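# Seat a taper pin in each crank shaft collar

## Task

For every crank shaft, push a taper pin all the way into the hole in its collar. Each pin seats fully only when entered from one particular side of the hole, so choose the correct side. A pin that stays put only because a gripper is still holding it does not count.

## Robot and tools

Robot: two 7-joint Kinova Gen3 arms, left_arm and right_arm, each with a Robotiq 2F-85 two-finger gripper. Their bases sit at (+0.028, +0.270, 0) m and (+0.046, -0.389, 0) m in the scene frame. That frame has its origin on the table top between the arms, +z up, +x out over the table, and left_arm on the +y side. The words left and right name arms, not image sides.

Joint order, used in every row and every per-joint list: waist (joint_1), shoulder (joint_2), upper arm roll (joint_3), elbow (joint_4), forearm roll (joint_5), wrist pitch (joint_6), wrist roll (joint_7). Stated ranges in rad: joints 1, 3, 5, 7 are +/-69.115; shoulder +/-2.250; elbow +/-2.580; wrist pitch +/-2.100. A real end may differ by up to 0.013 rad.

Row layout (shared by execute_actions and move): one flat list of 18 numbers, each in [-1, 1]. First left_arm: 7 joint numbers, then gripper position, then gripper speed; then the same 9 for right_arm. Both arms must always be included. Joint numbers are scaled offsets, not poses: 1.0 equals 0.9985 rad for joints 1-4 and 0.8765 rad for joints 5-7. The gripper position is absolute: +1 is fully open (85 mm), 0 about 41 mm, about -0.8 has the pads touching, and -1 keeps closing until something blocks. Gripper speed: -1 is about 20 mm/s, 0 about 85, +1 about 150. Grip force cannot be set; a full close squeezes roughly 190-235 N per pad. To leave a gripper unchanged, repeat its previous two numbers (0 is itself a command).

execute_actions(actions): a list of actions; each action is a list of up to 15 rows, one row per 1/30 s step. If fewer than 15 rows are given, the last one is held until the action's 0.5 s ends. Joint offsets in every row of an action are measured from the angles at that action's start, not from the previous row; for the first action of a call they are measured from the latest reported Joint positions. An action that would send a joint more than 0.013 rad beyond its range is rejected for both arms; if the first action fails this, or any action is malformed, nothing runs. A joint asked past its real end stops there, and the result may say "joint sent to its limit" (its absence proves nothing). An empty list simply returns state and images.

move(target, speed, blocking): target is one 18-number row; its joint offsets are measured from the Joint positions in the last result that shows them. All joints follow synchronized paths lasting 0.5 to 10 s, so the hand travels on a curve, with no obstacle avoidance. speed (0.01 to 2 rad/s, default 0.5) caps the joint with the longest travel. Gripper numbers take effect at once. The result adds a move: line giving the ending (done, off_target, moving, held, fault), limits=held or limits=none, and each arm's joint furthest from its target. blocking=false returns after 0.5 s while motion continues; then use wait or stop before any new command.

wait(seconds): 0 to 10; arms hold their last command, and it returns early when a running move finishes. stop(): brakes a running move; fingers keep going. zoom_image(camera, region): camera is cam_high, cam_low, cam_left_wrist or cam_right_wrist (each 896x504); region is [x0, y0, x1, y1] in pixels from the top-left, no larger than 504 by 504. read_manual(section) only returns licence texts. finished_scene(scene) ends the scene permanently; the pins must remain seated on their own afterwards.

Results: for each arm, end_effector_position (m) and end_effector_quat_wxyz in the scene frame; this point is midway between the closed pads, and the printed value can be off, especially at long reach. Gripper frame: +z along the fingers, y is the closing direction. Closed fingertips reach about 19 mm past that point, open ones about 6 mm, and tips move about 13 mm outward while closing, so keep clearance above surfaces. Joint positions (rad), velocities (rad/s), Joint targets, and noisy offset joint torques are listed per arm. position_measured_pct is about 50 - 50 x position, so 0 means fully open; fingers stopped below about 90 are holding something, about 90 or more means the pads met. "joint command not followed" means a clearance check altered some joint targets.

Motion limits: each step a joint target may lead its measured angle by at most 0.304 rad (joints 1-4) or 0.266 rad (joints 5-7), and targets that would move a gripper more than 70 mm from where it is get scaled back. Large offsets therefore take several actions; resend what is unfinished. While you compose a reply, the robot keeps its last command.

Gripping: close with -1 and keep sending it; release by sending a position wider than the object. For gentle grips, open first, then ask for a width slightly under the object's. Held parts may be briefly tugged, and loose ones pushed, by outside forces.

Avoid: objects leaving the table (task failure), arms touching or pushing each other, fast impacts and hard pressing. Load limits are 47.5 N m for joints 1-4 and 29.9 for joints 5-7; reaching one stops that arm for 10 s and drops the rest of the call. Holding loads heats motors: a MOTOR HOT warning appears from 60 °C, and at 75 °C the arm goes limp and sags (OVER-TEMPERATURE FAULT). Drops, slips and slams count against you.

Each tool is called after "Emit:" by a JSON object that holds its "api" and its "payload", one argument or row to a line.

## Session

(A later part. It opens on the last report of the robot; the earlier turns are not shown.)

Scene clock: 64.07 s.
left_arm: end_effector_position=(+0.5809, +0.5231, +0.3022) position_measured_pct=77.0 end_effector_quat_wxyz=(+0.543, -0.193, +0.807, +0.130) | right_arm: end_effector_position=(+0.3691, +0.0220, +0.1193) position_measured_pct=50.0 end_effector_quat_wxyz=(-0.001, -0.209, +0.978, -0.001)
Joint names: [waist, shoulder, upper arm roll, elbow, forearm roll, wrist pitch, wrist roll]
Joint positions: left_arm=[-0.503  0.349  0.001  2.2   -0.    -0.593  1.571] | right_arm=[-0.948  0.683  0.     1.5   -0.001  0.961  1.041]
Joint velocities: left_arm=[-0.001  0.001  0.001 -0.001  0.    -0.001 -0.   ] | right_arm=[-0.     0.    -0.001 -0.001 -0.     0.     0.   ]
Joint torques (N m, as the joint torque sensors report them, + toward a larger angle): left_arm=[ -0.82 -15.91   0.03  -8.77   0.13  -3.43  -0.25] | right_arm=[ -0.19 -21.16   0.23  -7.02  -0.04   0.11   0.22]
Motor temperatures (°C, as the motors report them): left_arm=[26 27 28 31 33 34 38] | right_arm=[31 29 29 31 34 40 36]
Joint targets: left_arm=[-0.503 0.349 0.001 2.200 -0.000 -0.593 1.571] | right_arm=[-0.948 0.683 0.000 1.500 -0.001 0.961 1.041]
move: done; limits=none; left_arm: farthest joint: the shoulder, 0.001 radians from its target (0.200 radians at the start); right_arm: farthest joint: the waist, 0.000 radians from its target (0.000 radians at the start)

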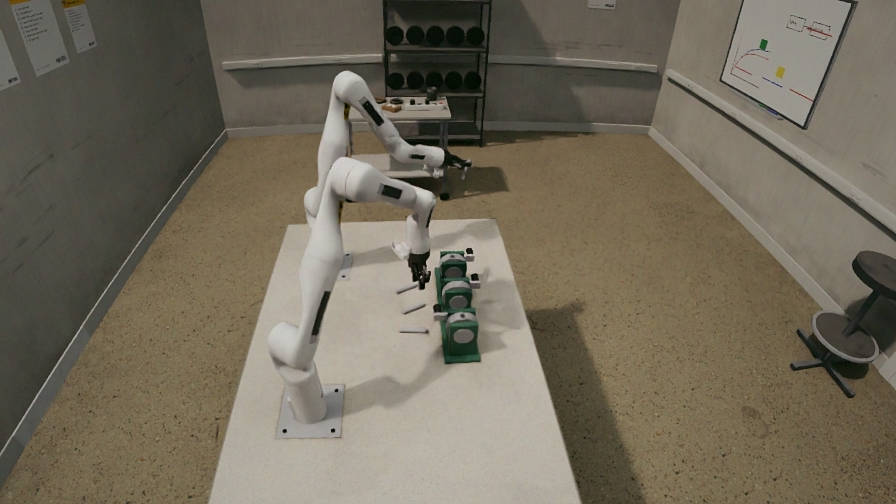

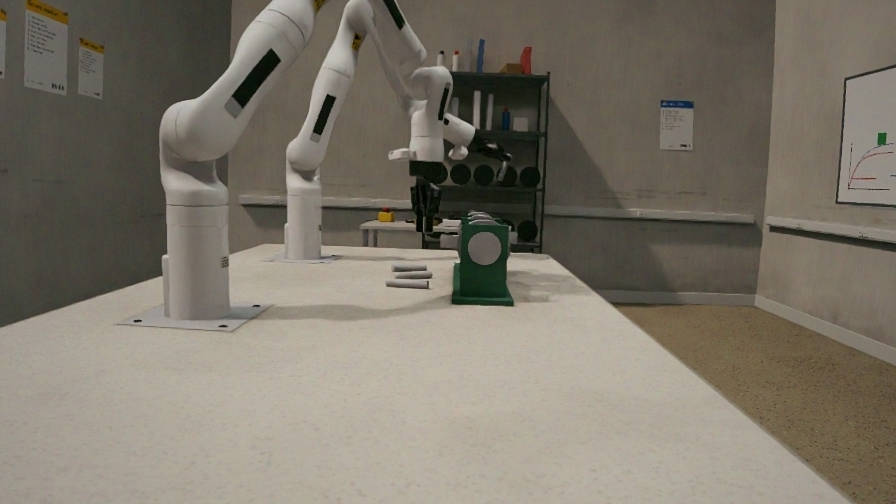

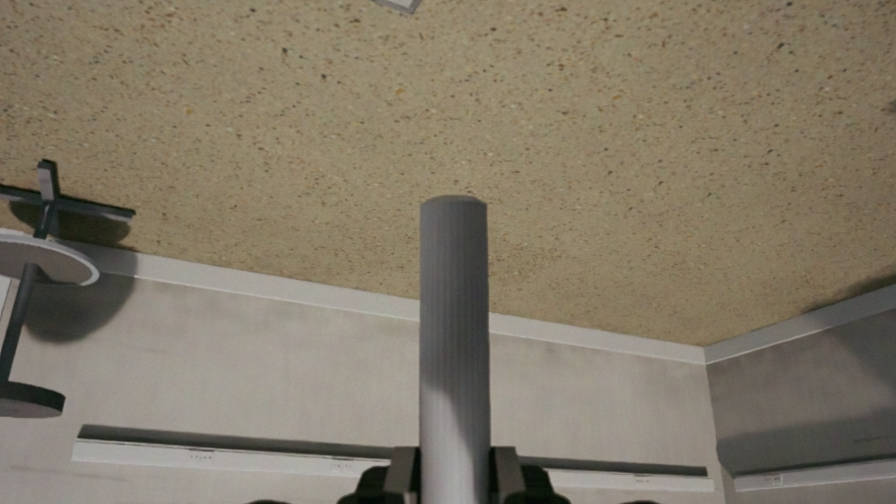

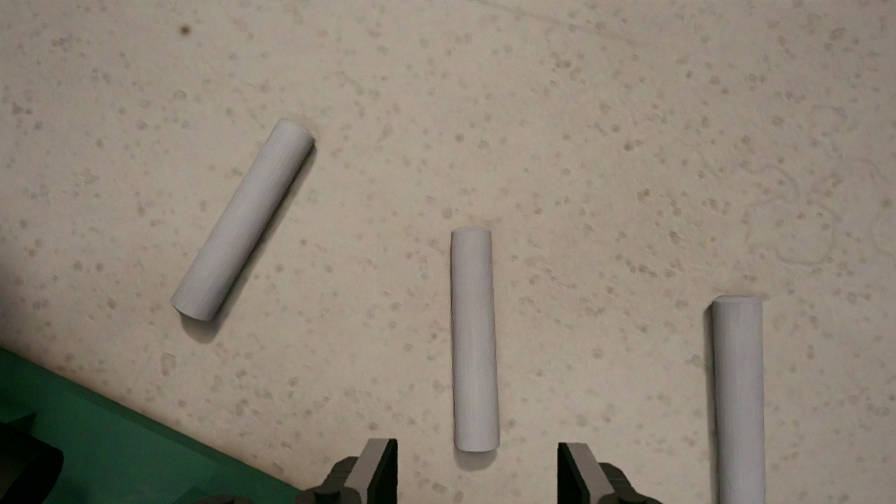

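Emit:
{"api": "move", "payload": {
  "target": [0.2,0.25,0,0.05,0,-0.8,0,-1,0.5, 0.0032,0.1574,0,0.0621,0,-0.2528,0.035,0,0.5],
  "speed": 0.8
}}

Emit:
{"api": "move", "payload": {
  "target": [0,0,0,0,0,0,0,-1,0.5, 0,0,0,0,0,0,0,-1,0.5]
}}

Scene clock: 66.13 s.
left_arm: end_effector_position=(+0.6503, +0.4168, +0.3364) position_measured_pct=77.0 end_effector_quat_wxyz=(+0.706, -0.095, +0.695, +0.096) | right_arm: end_effector_position=(+0.3723, +0.0235, +0.0221) position_measured_pct=50.0 end_effector_quat_wxyz=(+0.000, -0.222, +0.975, +0.000)
Joint names: [waist, shoulder, upper arm roll, elbow, forearm roll, wrist pitch, wrist roll]
Joint positions: left_arm=[-0.304  0.598  0.001  2.25  -0.    -1.294  1.571] | right_arm=[-0.945  0.84   0.     1.562 -0.001  0.739  1.071]
Joint velocities: left_arm=[ 0.001  0.003  0.     0.     0.    -0.001  0.   ] | right_arm=[ 0.    -0.001  0.    -0.     0.     0.001 -0.   ]
Joint torques (N m, as the joint torque sensors report them, + toward a larger angle): left_arm=[ -0.14 -18.72   0.06  -6.8   -0.06  -3.8   -0.4 ] | right_arm=[ -0.17 -21.68   0.79  -5.73   0.09   0.15  -0.23]
Motor temperatures (°C, as the motors report them): left_arm=[26 27 28 31 33 34 38] | right_arm=[31 30 29 31 34 40 36]
Joint targets: left_arm=[-0.304 0.599 0.001 2.250 -0.000 -1.294 1.571] | right_arm=[-0.945 0.840 0.000 1.562 -0.001 0.739 1.071]
move: done; limits=none; left_arm: farthest joint: the waist, 0.001 radians from its target (0.200 radians at the start); right_arm: farthest joint: the waist, 0.000 radians from its target (0.003 radians at the start)

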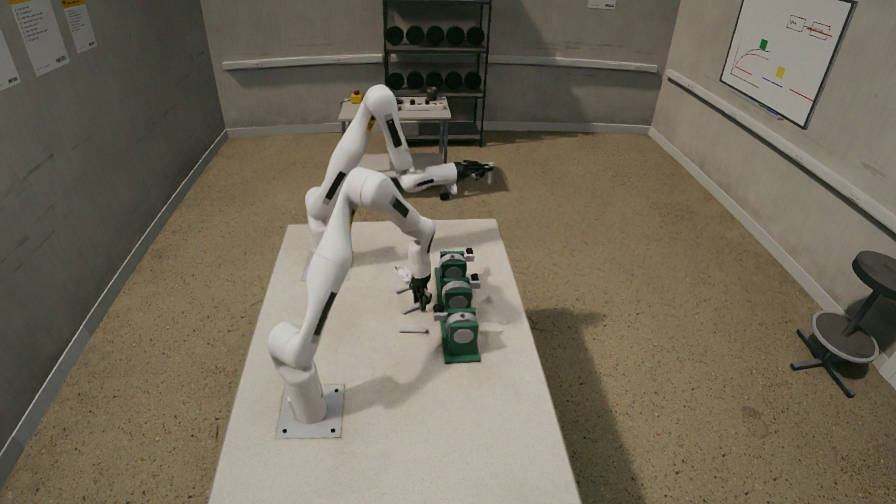

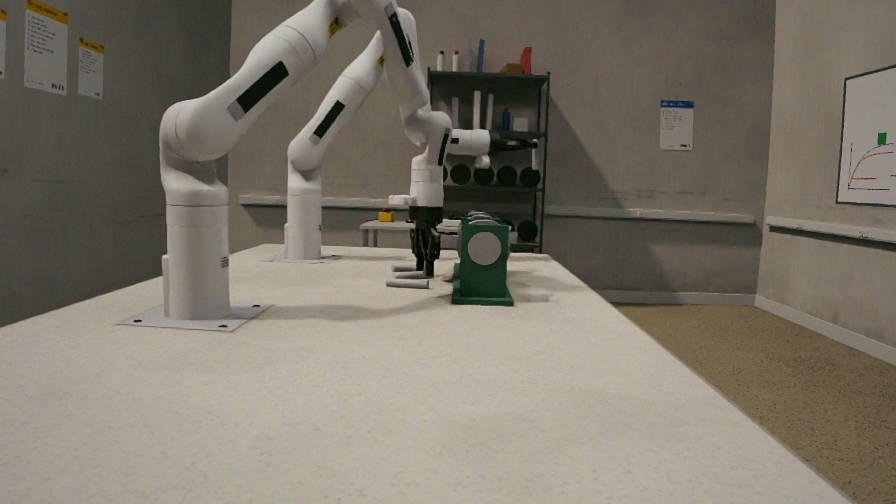

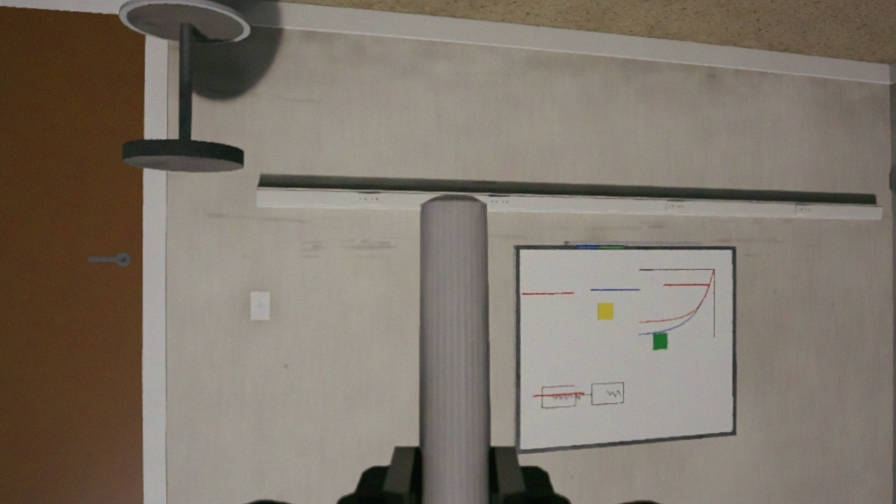

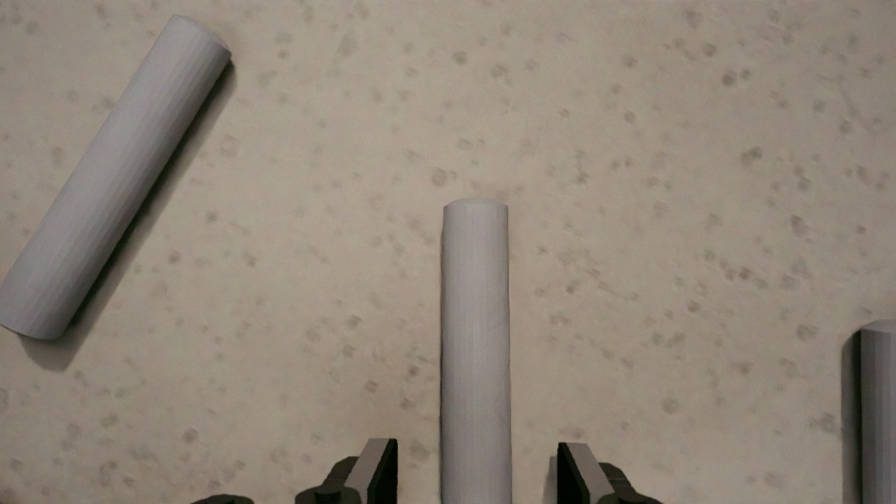

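Scene clock: 66.67 s.
left_arm: end_effector_position=(+0.6503, +0.4168, +0.3364) position_measured_pct=77.0 end_effector_quat_wxyz=(+0.706, -0.095, +0.695, +0.096) | right_arm: end_effector_position=(+0.3724, +0.0236, +0.0225) position_measured_pct=77.4 end_effector_quat_wxyz=(+0.000, -0.222, +0.975, +0.000)
Joint names: [waist, shoulder, upper arm roll, elbow, forearm roll, wrist pitch, wrist roll]
Joint positions: left_arm=[-0.304  0.598  0.001  2.25  -0.    -1.294  1.571] | right_arm=[-0.945  0.839  0.     1.562 -0.001  0.74   1.071]
Joint velocities: left_arm=[ 0.     0.    -0.     0.     0.    -0.001  0.   ] | right_arm=[ 0.    -0.001  0.    -0.003 -0.    -0.001 -0.   ]
Joint torques (N m, as the joint torque sensors report them, + toward a larger angle): left_arm=[ -0.21 -18.66   0.1   -6.65  -0.38  -3.63  -0.46] | right_arm=[ -0.13 -20.87   0.51  -6.08   0.08   0.2   -0.42]
Motor temperatures (°C, as the motors report them): left_arm=[26 27 28 31 33 34 38] | right_arm=[31 30 29 31 34 40 36]
Joint targets: left_arm=[-0.304 0.598 0.001 2.250 -0.000 -1.294 1.571] | right_arm=[-0.945 0.840 0.000 1.562 -0.001 0.739 1.071]
move: done; limits=none; left_arm: farthest joint: the waist, 0.000 radians from its target (0.000 radians at the start); right_arm: farthest joint: the shoulder, 0.001 radians from its target (0.000 radians at the start)

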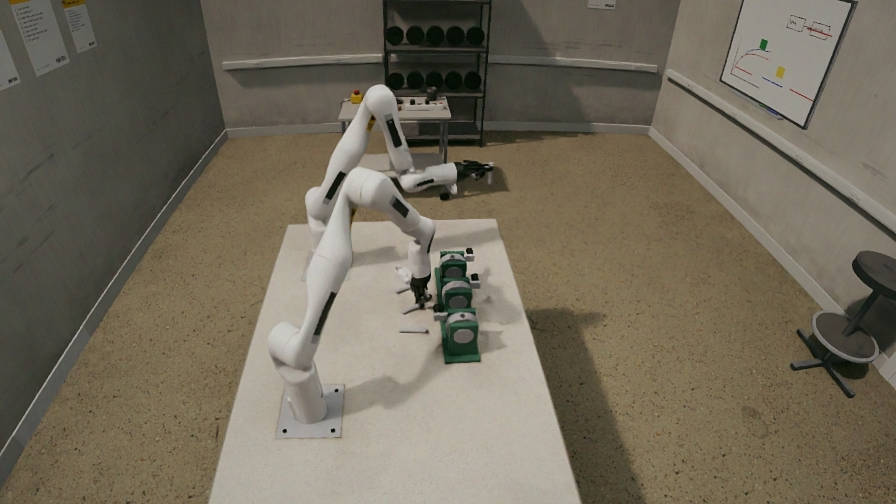

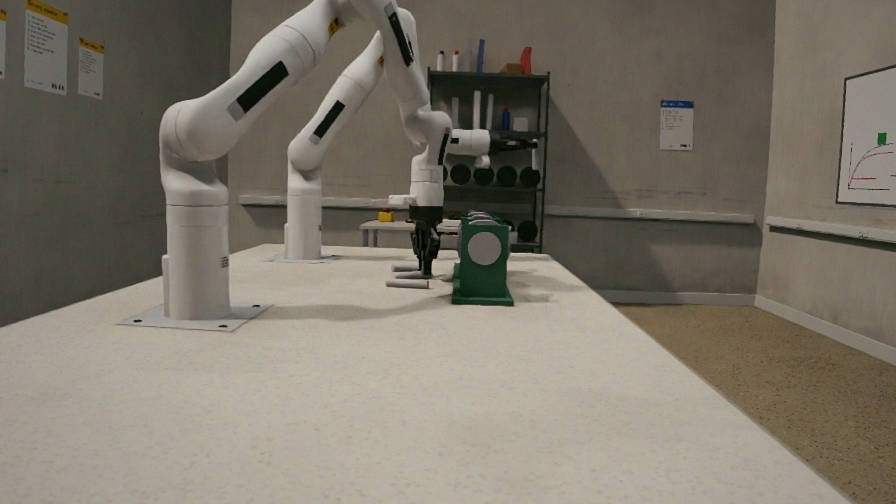

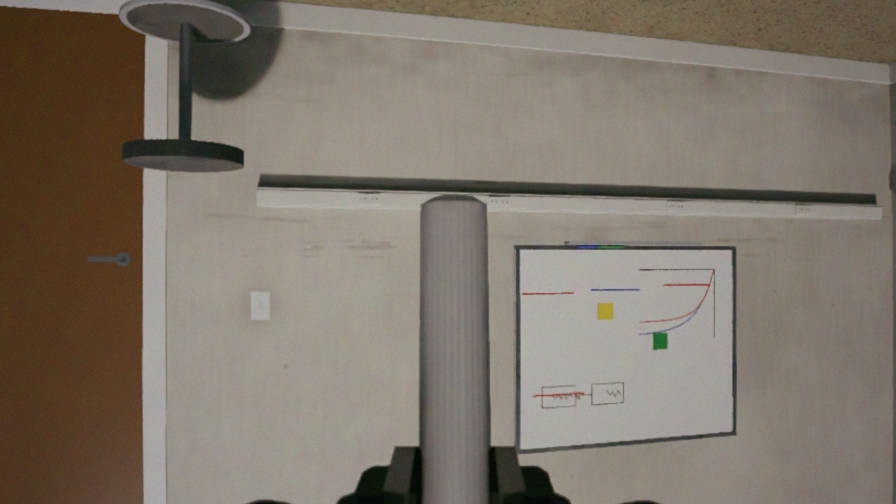

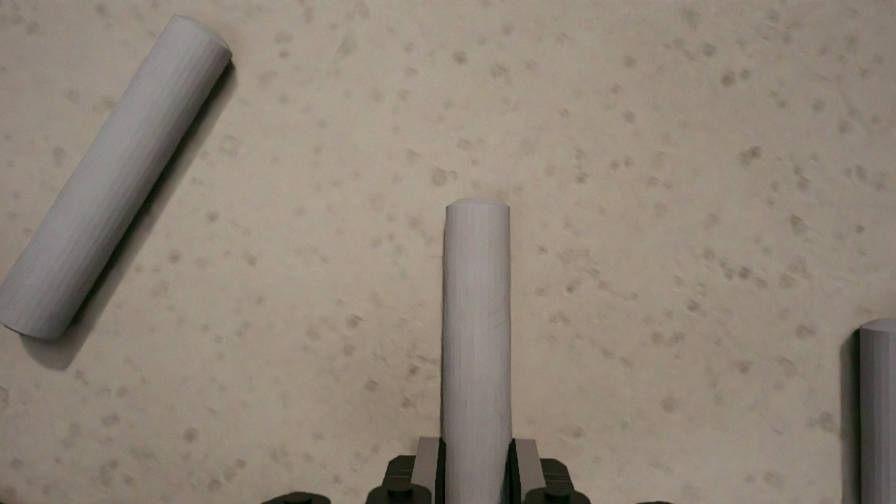

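Emit:
{"api": "move", "payload": {
  "target": [0,0,0,0,0,0,0,-1,0.5, 0,-0.54,0,0.3385,0,-0.274,0.57,-1,0.5],
  "speed": 0.8
}}

Emit:
{"api": "move", "payload": {
  "target": [0.5,0,0,0,0,0,0,-1,0.5, 0.95,0,0,0.15,0,-0.913,0,-1,0.5],
  "speed": 0.9
}}

Emit:
{"api": "move", "payload": {
  "target": [0.5009,0.3157,0,0.0268,0,-0.371,0,-1,0.5, 0.2,0.3,0,0.1,0,-0.97,0,-1,0.5],
  "speed": 0.8
}}

Scene clock: 68.73 s.
left_arm: end_effector_position=(+0.6503, +0.4168, +0.3364) position_measured_pct=77.0 end_effector_quat_wxyz=(+0.706, -0.095, +0.695, +0.096) | right_arm: end_effector_position=(+0.3644, +0.0125, +0.2204) position_measured_pct=77.4 end_effector_quat_wxyz=(+0.195, -0.445, +0.868, +0.100)
Joint names: [waist, shoulder, upper arm roll, elbow, forearm roll, wrist pitch, wrist roll]
Joint positions: left_arm=[-0.304  0.598  0.001  2.25  -0.    -1.294  1.571] | right_arm=[-0.945  0.3    0.     1.9   -0.001  0.5    1.571]
Joint velocities: left_arm=[-0.001 -0.001  0.001  0.     0.    -0.001  0.   ] | right_arm=[ 0.    -0.001 -0.002  0.003  0.    -0.     0.   ]
Joint torques (N m, as the joint torque sensors report them, + toward a larger angle): left_arm=[ -0.39 -18.69  -0.37  -6.6    0.11  -3.52  -0.32] | right_arm=[ -0.08 -15.79   0.66  -8.82  -0.09  -1.31  -0.09]
Motor temperatures (°C, as the motors report them): left_arm=[26 27 28 31 33 34 38] | right_arm=[31 30 29 31 34 40 36]
Joint targets: left_arm=[-0.304 0.598 0.001 2.250 -0.000 -1.294 1.571] | right_arm=[-0.945 0.300 0.000 1.900 -0.001 0.500 1.571]
move: done; limits=none; left_arm: farthest joint: the waist, 0.000 radians from its target (0.000 radians at the start); right_arm: farthest joint: the shoulder, 0.001 radians from its target (0.540 radians at the start)

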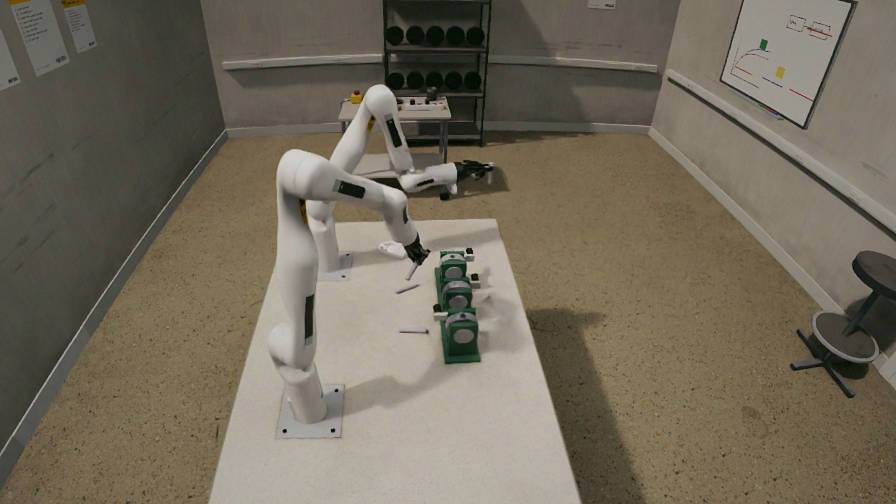

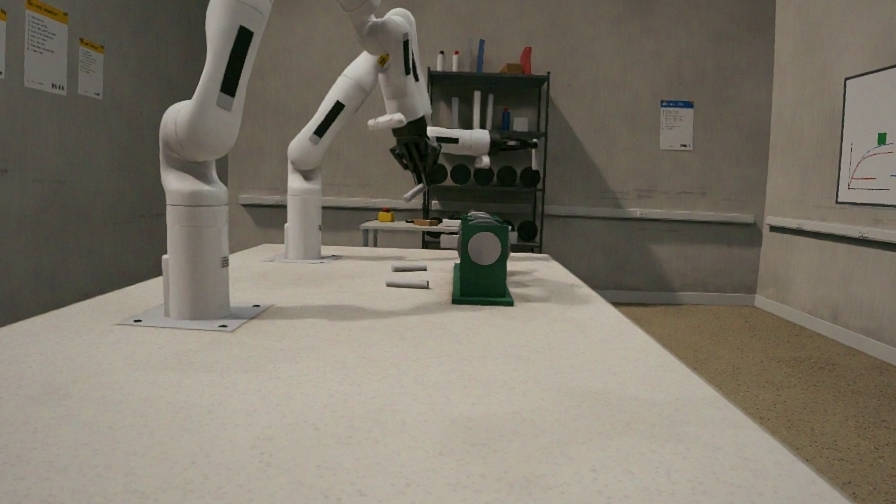

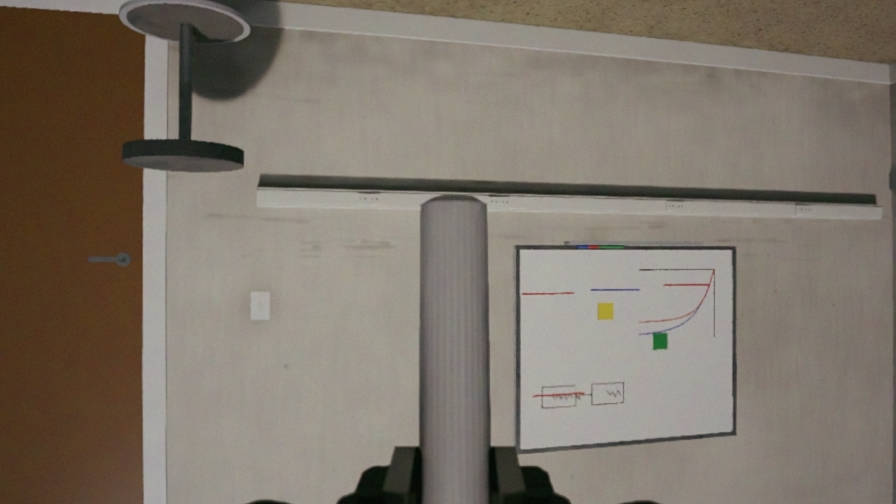

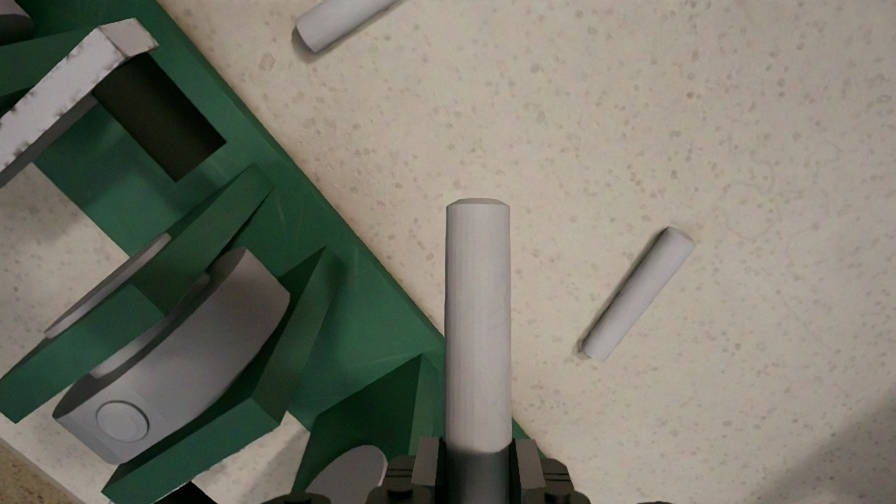

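Scene clock: 70.57 s.
left_arm: end_effector_position=(+0.6445, +0.1009, +0.3364) position_measured_pct=77.0 end_effector_quat_wxyz=(+0.708, +0.080, +0.697, -0.082) | right_arm: end_effector_position=(+0.6701, -0.4141, +0.3226) position_measured_pct=77.4 end_effector_quat_wxyz=(+0.520, +0.001, +0.854, -0.000)
Joint names: [waist, shoulder, upper arm roll, elbow, forearm roll, wrist pitch, wrist roll]
Joint positions: left_arm=[ 0.195  0.598  0.001  2.25  -0.    -1.294  1.571] | right_arm=[ 0.004  0.3    0.     2.049 -0.001 -0.301  1.571]
Joint velocities: left_arm=[-0.     0.    -0.002 -0.    -0.     0.    -0.   ] | right_arm=[ 0.002 -0.001 -0.     0.001  0.     0.    -0.   ]
Joint torques (N m, as the joint torque sensors report them, + toward a larger angle): left_arm=[  0.15 -18.77  -0.01  -6.26  -0.03  -3.49  -0.36] | right_arm=[ -0.18 -16.65   0.3   -9.7   -0.08  -2.69   0.01]
Motor temperatures (°C, as the motors report them): left_arm=[26 27 28 31 33 34 38] | right_arm=[31 30 29 31 34 40 36]
Joint targets: left_arm=[0.195 0.598 0.001 2.250 -0.000 -1.294 1.571] | right_arm=[0.004 0.300 0.000 2.049 -0.001 -0.301 1.571]
move: done; limits=none; left_arm: farthest joint: the waist, 0.000 radians from its target (0.499 radians at the start); right_arm: farthest joint: the waist, 0.000 radians from its target (0.948 radians at the start)

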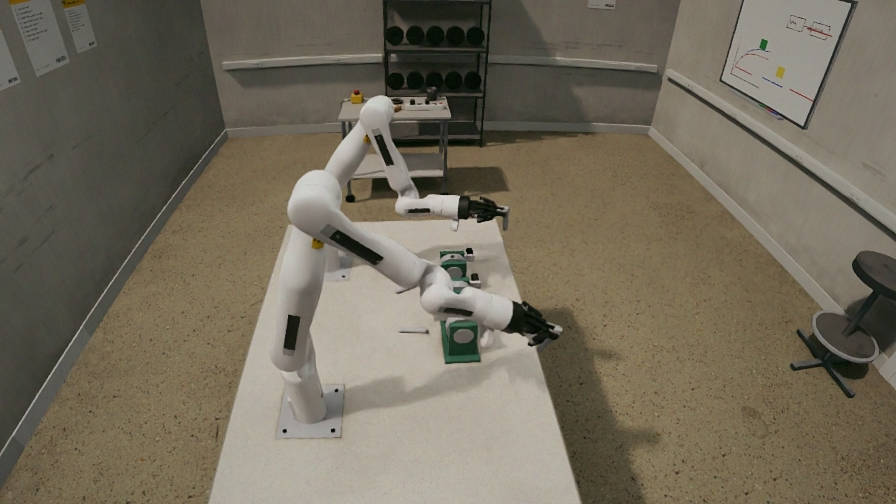

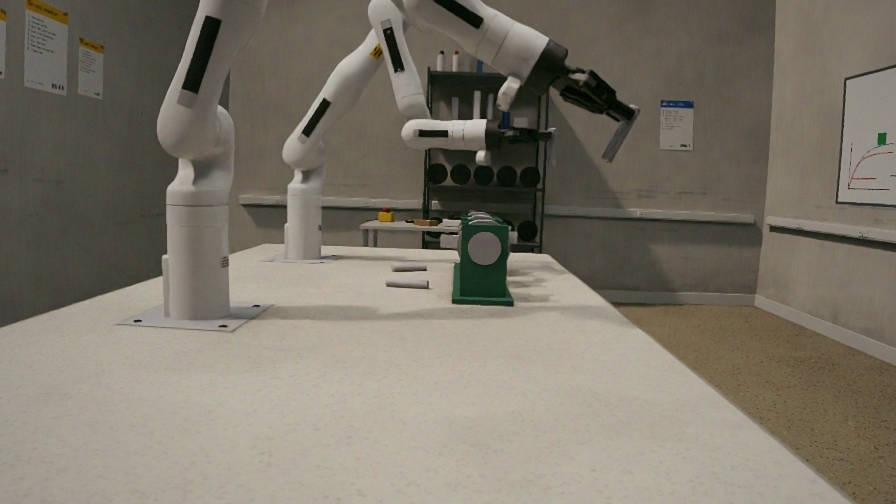

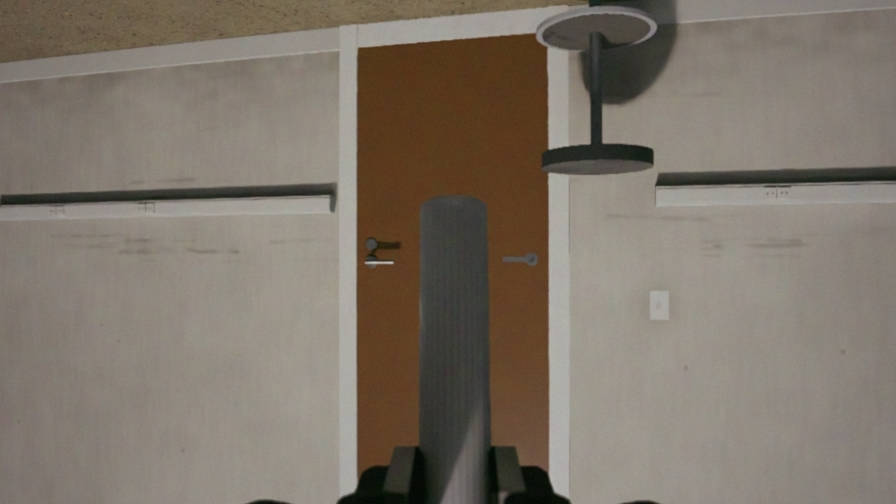

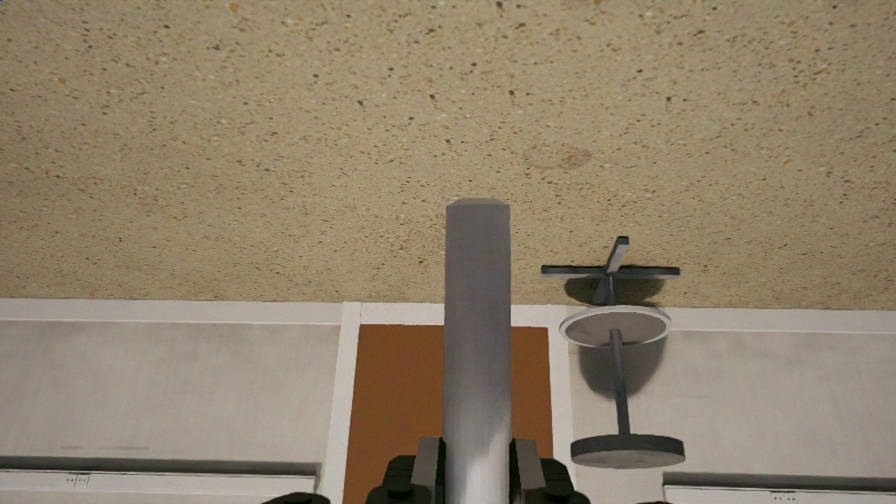

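Scene clock: 72.20 s.
left_arm: end_effector_position=(+0.4805, -0.1673, +0.2277) position_measured_pct=77.0 end_effector_quat_wxyz=(+0.660, +0.252, +0.661, -0.252) | right_arm: end_effector_position=(+0.6961, -0.5464, +0.3332) position_measured_pct=77.4 end_effector_quat_wxyz=(+0.694, +0.072, +0.713, -0.070)
Joint names: [waist, shoulder, upper arm roll, elbow, forearm roll, wrist pitch, wrist roll]
Joint positions: left_arm=[ 0.695  0.913  0.001  2.277 -0.    -1.619  1.571] | right_arm=[ 0.203  0.6    0.     2.149 -0.001 -1.151  1.571]
Joint velocities: left_arm=[ 0.002  0.002 -0.    -0.     0.    -0.    -0.   ] | right_arm=[ 0.001  0.005  0.     0.     0.    -0.     0.   ]
Joint torques (N m, as the joint torque sensors report them, + toward a larger angle): left_arm=[ -0.09 -20.19   0.2   -3.32  -0.12  -3.79   0.07] | right_arm=[ -0.57 -19.05   0.59  -6.8    0.07  -3.22  -0.09]
Motor temperatures (°C, as the motors report them): left_arm=[26 27 28 31 33 34 38] | right_arm=[31 30 29 31 34 40 36]
Joint targets: left_arm=[0.695 0.914 0.001 2.277 -0.000 -1.619 1.571] | right_arm=[0.203 0.600 0.000 2.149 -0.001 -1.151 1.571]
move: done; limits=none; left_arm: farthest joint: the waist, 0.000 radians from its target (0.500 radians at the start); right_arm: farthest joint: the waist, 0.001 radians from its target (0.200 radians at the start)

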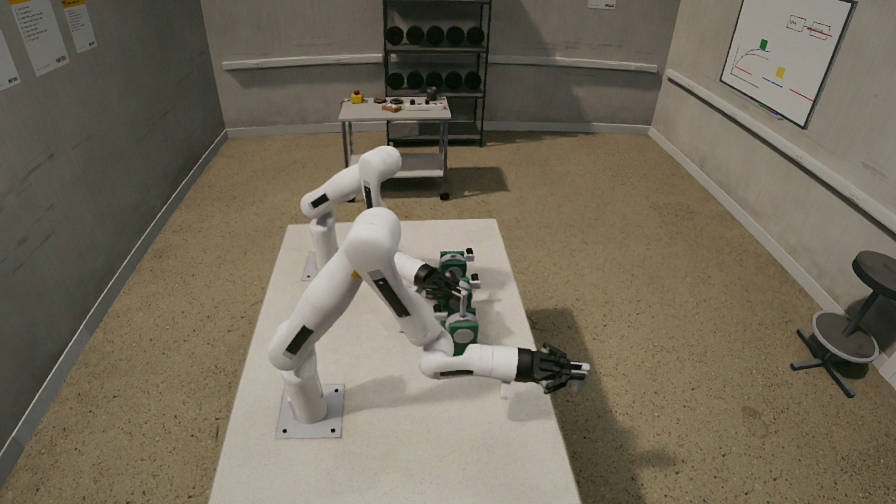

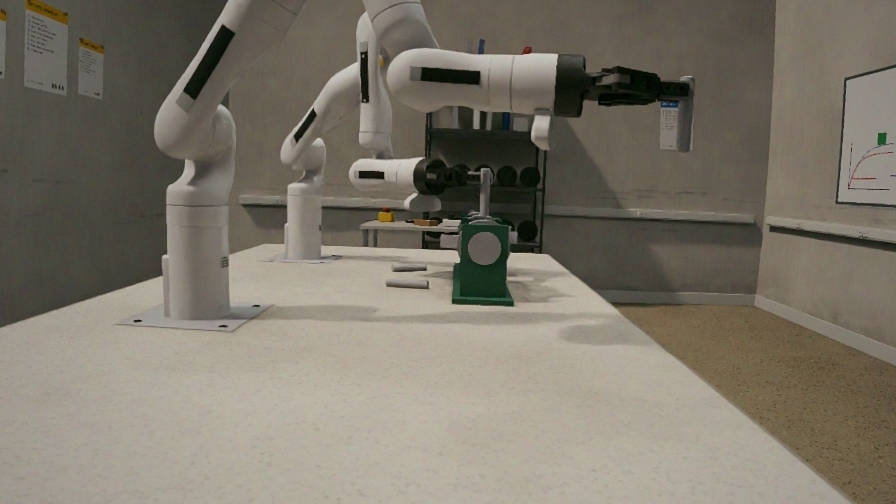

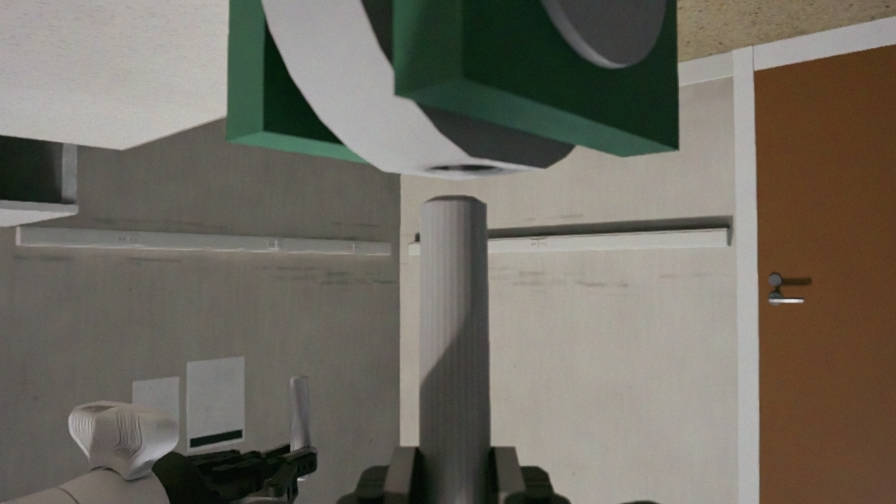

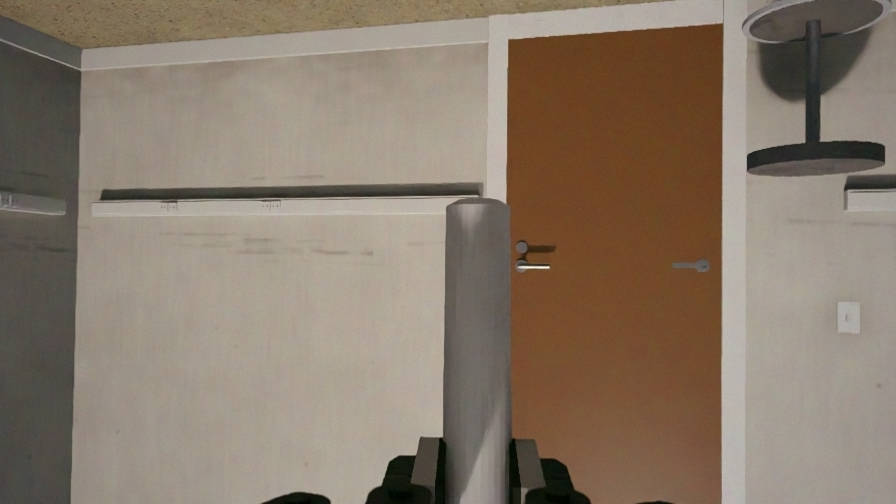

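Emit:
{"api": "zoom_image", "payload": {
  "camera": "cam_low",
  "region": [455,165,525,235]
}}

Emit:
{"api": "zoom_image", "payload": {
  "camera": "cam_left_wrist",
  "region": [400,140,520,230]
}}

Region (455, 165, 525, 235) of cam_low's 896x504 image, scaled by 7.200, with more detail than that image has.

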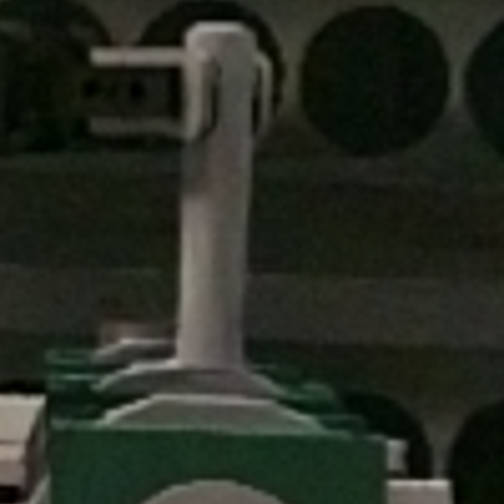

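Region (400, 140, 520, 230) of cam_left_wrist's 896x504 image, scaled by 4.200; it fills the top 378 rows of this view, and the rest is white.

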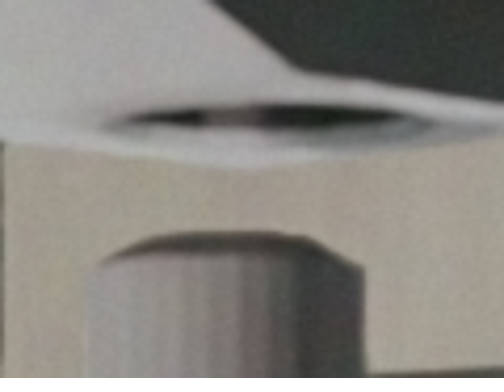

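Emit:
{"api": "move", "payload": {
  "target": [-0.004,0,0,0.003,0,-0.004,0,-1,0.5, 0,0,0,0,0,0,0,-1,0.5]
}}

Emit:
{"api": "zoom_image", "payload": {
  "camera": "cam_low",
  "region": [455,165,525,235]
}}

Emit:
{"api": "zoom_image", "payload": {
  "camera": "cam_left_wrist",
  "region": [400,140,520,230]
}}

Scene clock: 73.83 s.
left_arm: end_effector_position=(+0.4815, -0.1649, +0.2279) position_measured_pct=77.0 end_effector_quat_wxyz=(+0.661, +0.250, +0.661, -0.251) | right_arm: end_effector_position=(+0.6961, -0.5464, +0.3332) position_measured_pct=77.4 end_effector_quat_wxyz=(+0.694, +0.072, +0.713, -0.070)
Joint names: [waist, shoulder, upper arm roll, elbow, forearm roll, wrist pitch, wrist roll]
Joint positions: left_arm=[ 0.691  0.913  0.001  2.28  -0.    -1.622  1.571] | right_arm=[ 0.203  0.6    0.     2.149 -0.001 -1.151  1.571]
Joint velocities: left_arm=[ 0.    -0.    -0.001  0.    -0.     0.001  0.   ] | right_arm=[-0.    -0.001  0.     0.001 -0.     0.001 -0.   ]
Joint torques (N m, as the joint torque sensors report them, + toward a larger angle): left_arm=[  0.18 -20.36   0.17  -2.97  -0.02  -3.81  -0.32] | right_arm=[ -0.23 -19.77   0.43  -7.03   0.1   -3.4   -0.06]
Motor temperatures (°C, as the motors report them): left_arm=[26 27 28 31 33 34 38] | right_arm=[31 30 29 31 34 40 36]
Joint targets: left_arm=[0.691 0.913 0.001 2.280 -0.000 -1.622 1.571] | right_arm=[0.203 0.600 0.000 2.149 -0.001 -1.151 1.571]
move: done; limits=none; left_arm: farthest joint: the waist, 0.000 radians from its target (0.004 radians at the start); right_arm: farthest joint: the waist, 0.000 radians from its target (0.000 radians at the start)

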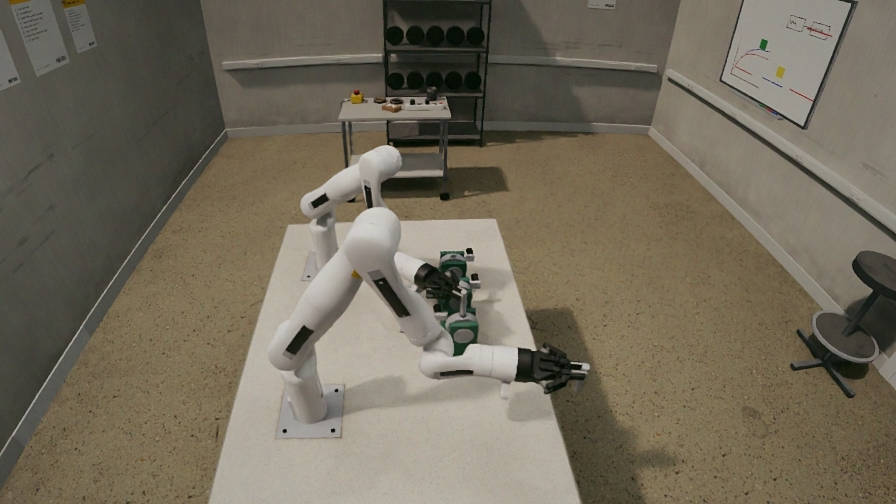

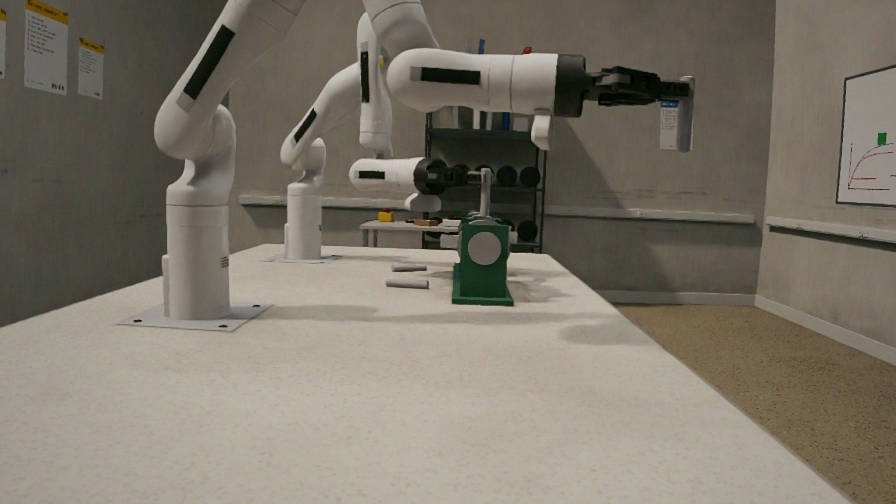

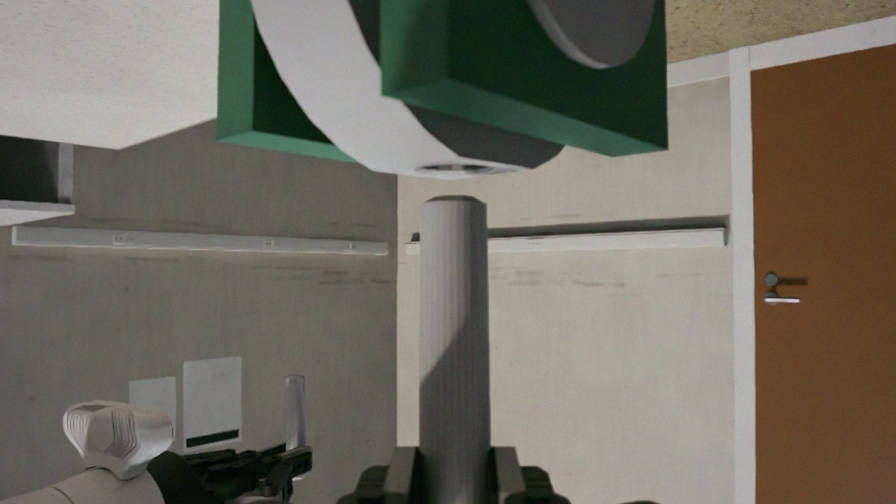

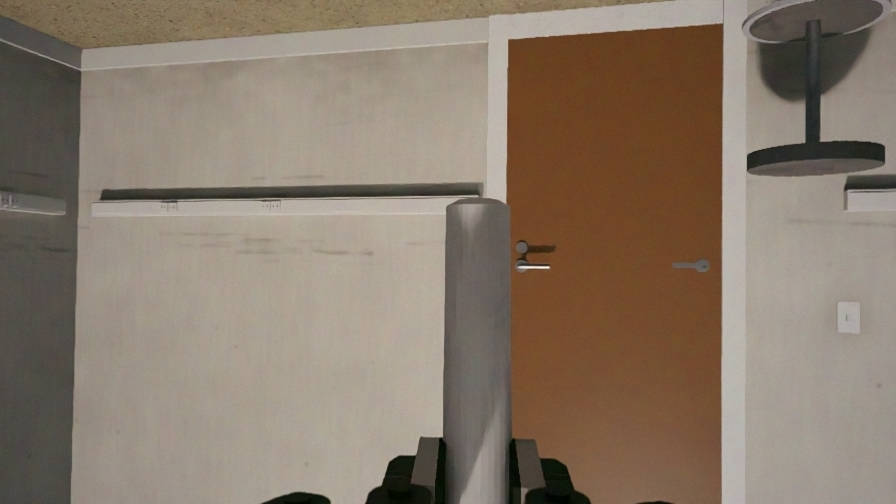

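Region (455, 165, 525, 235) of cam_low's 896x504 image, scaled by 7.200, with more detail than that image has.

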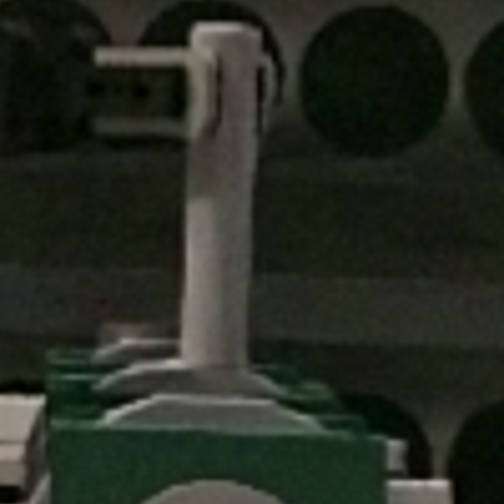

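Region (400, 140, 520, 230) of cam_left_wrist's 896x504 image, scaled by 4.200; it fills the top 378 rows of this view, and the rest is white.

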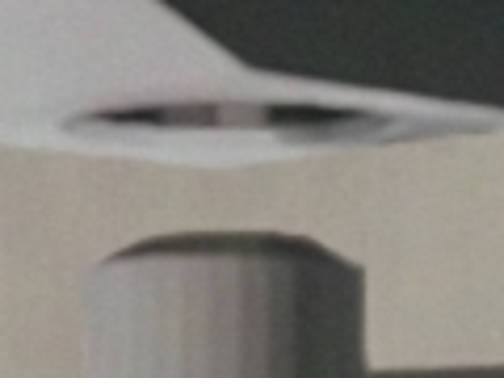

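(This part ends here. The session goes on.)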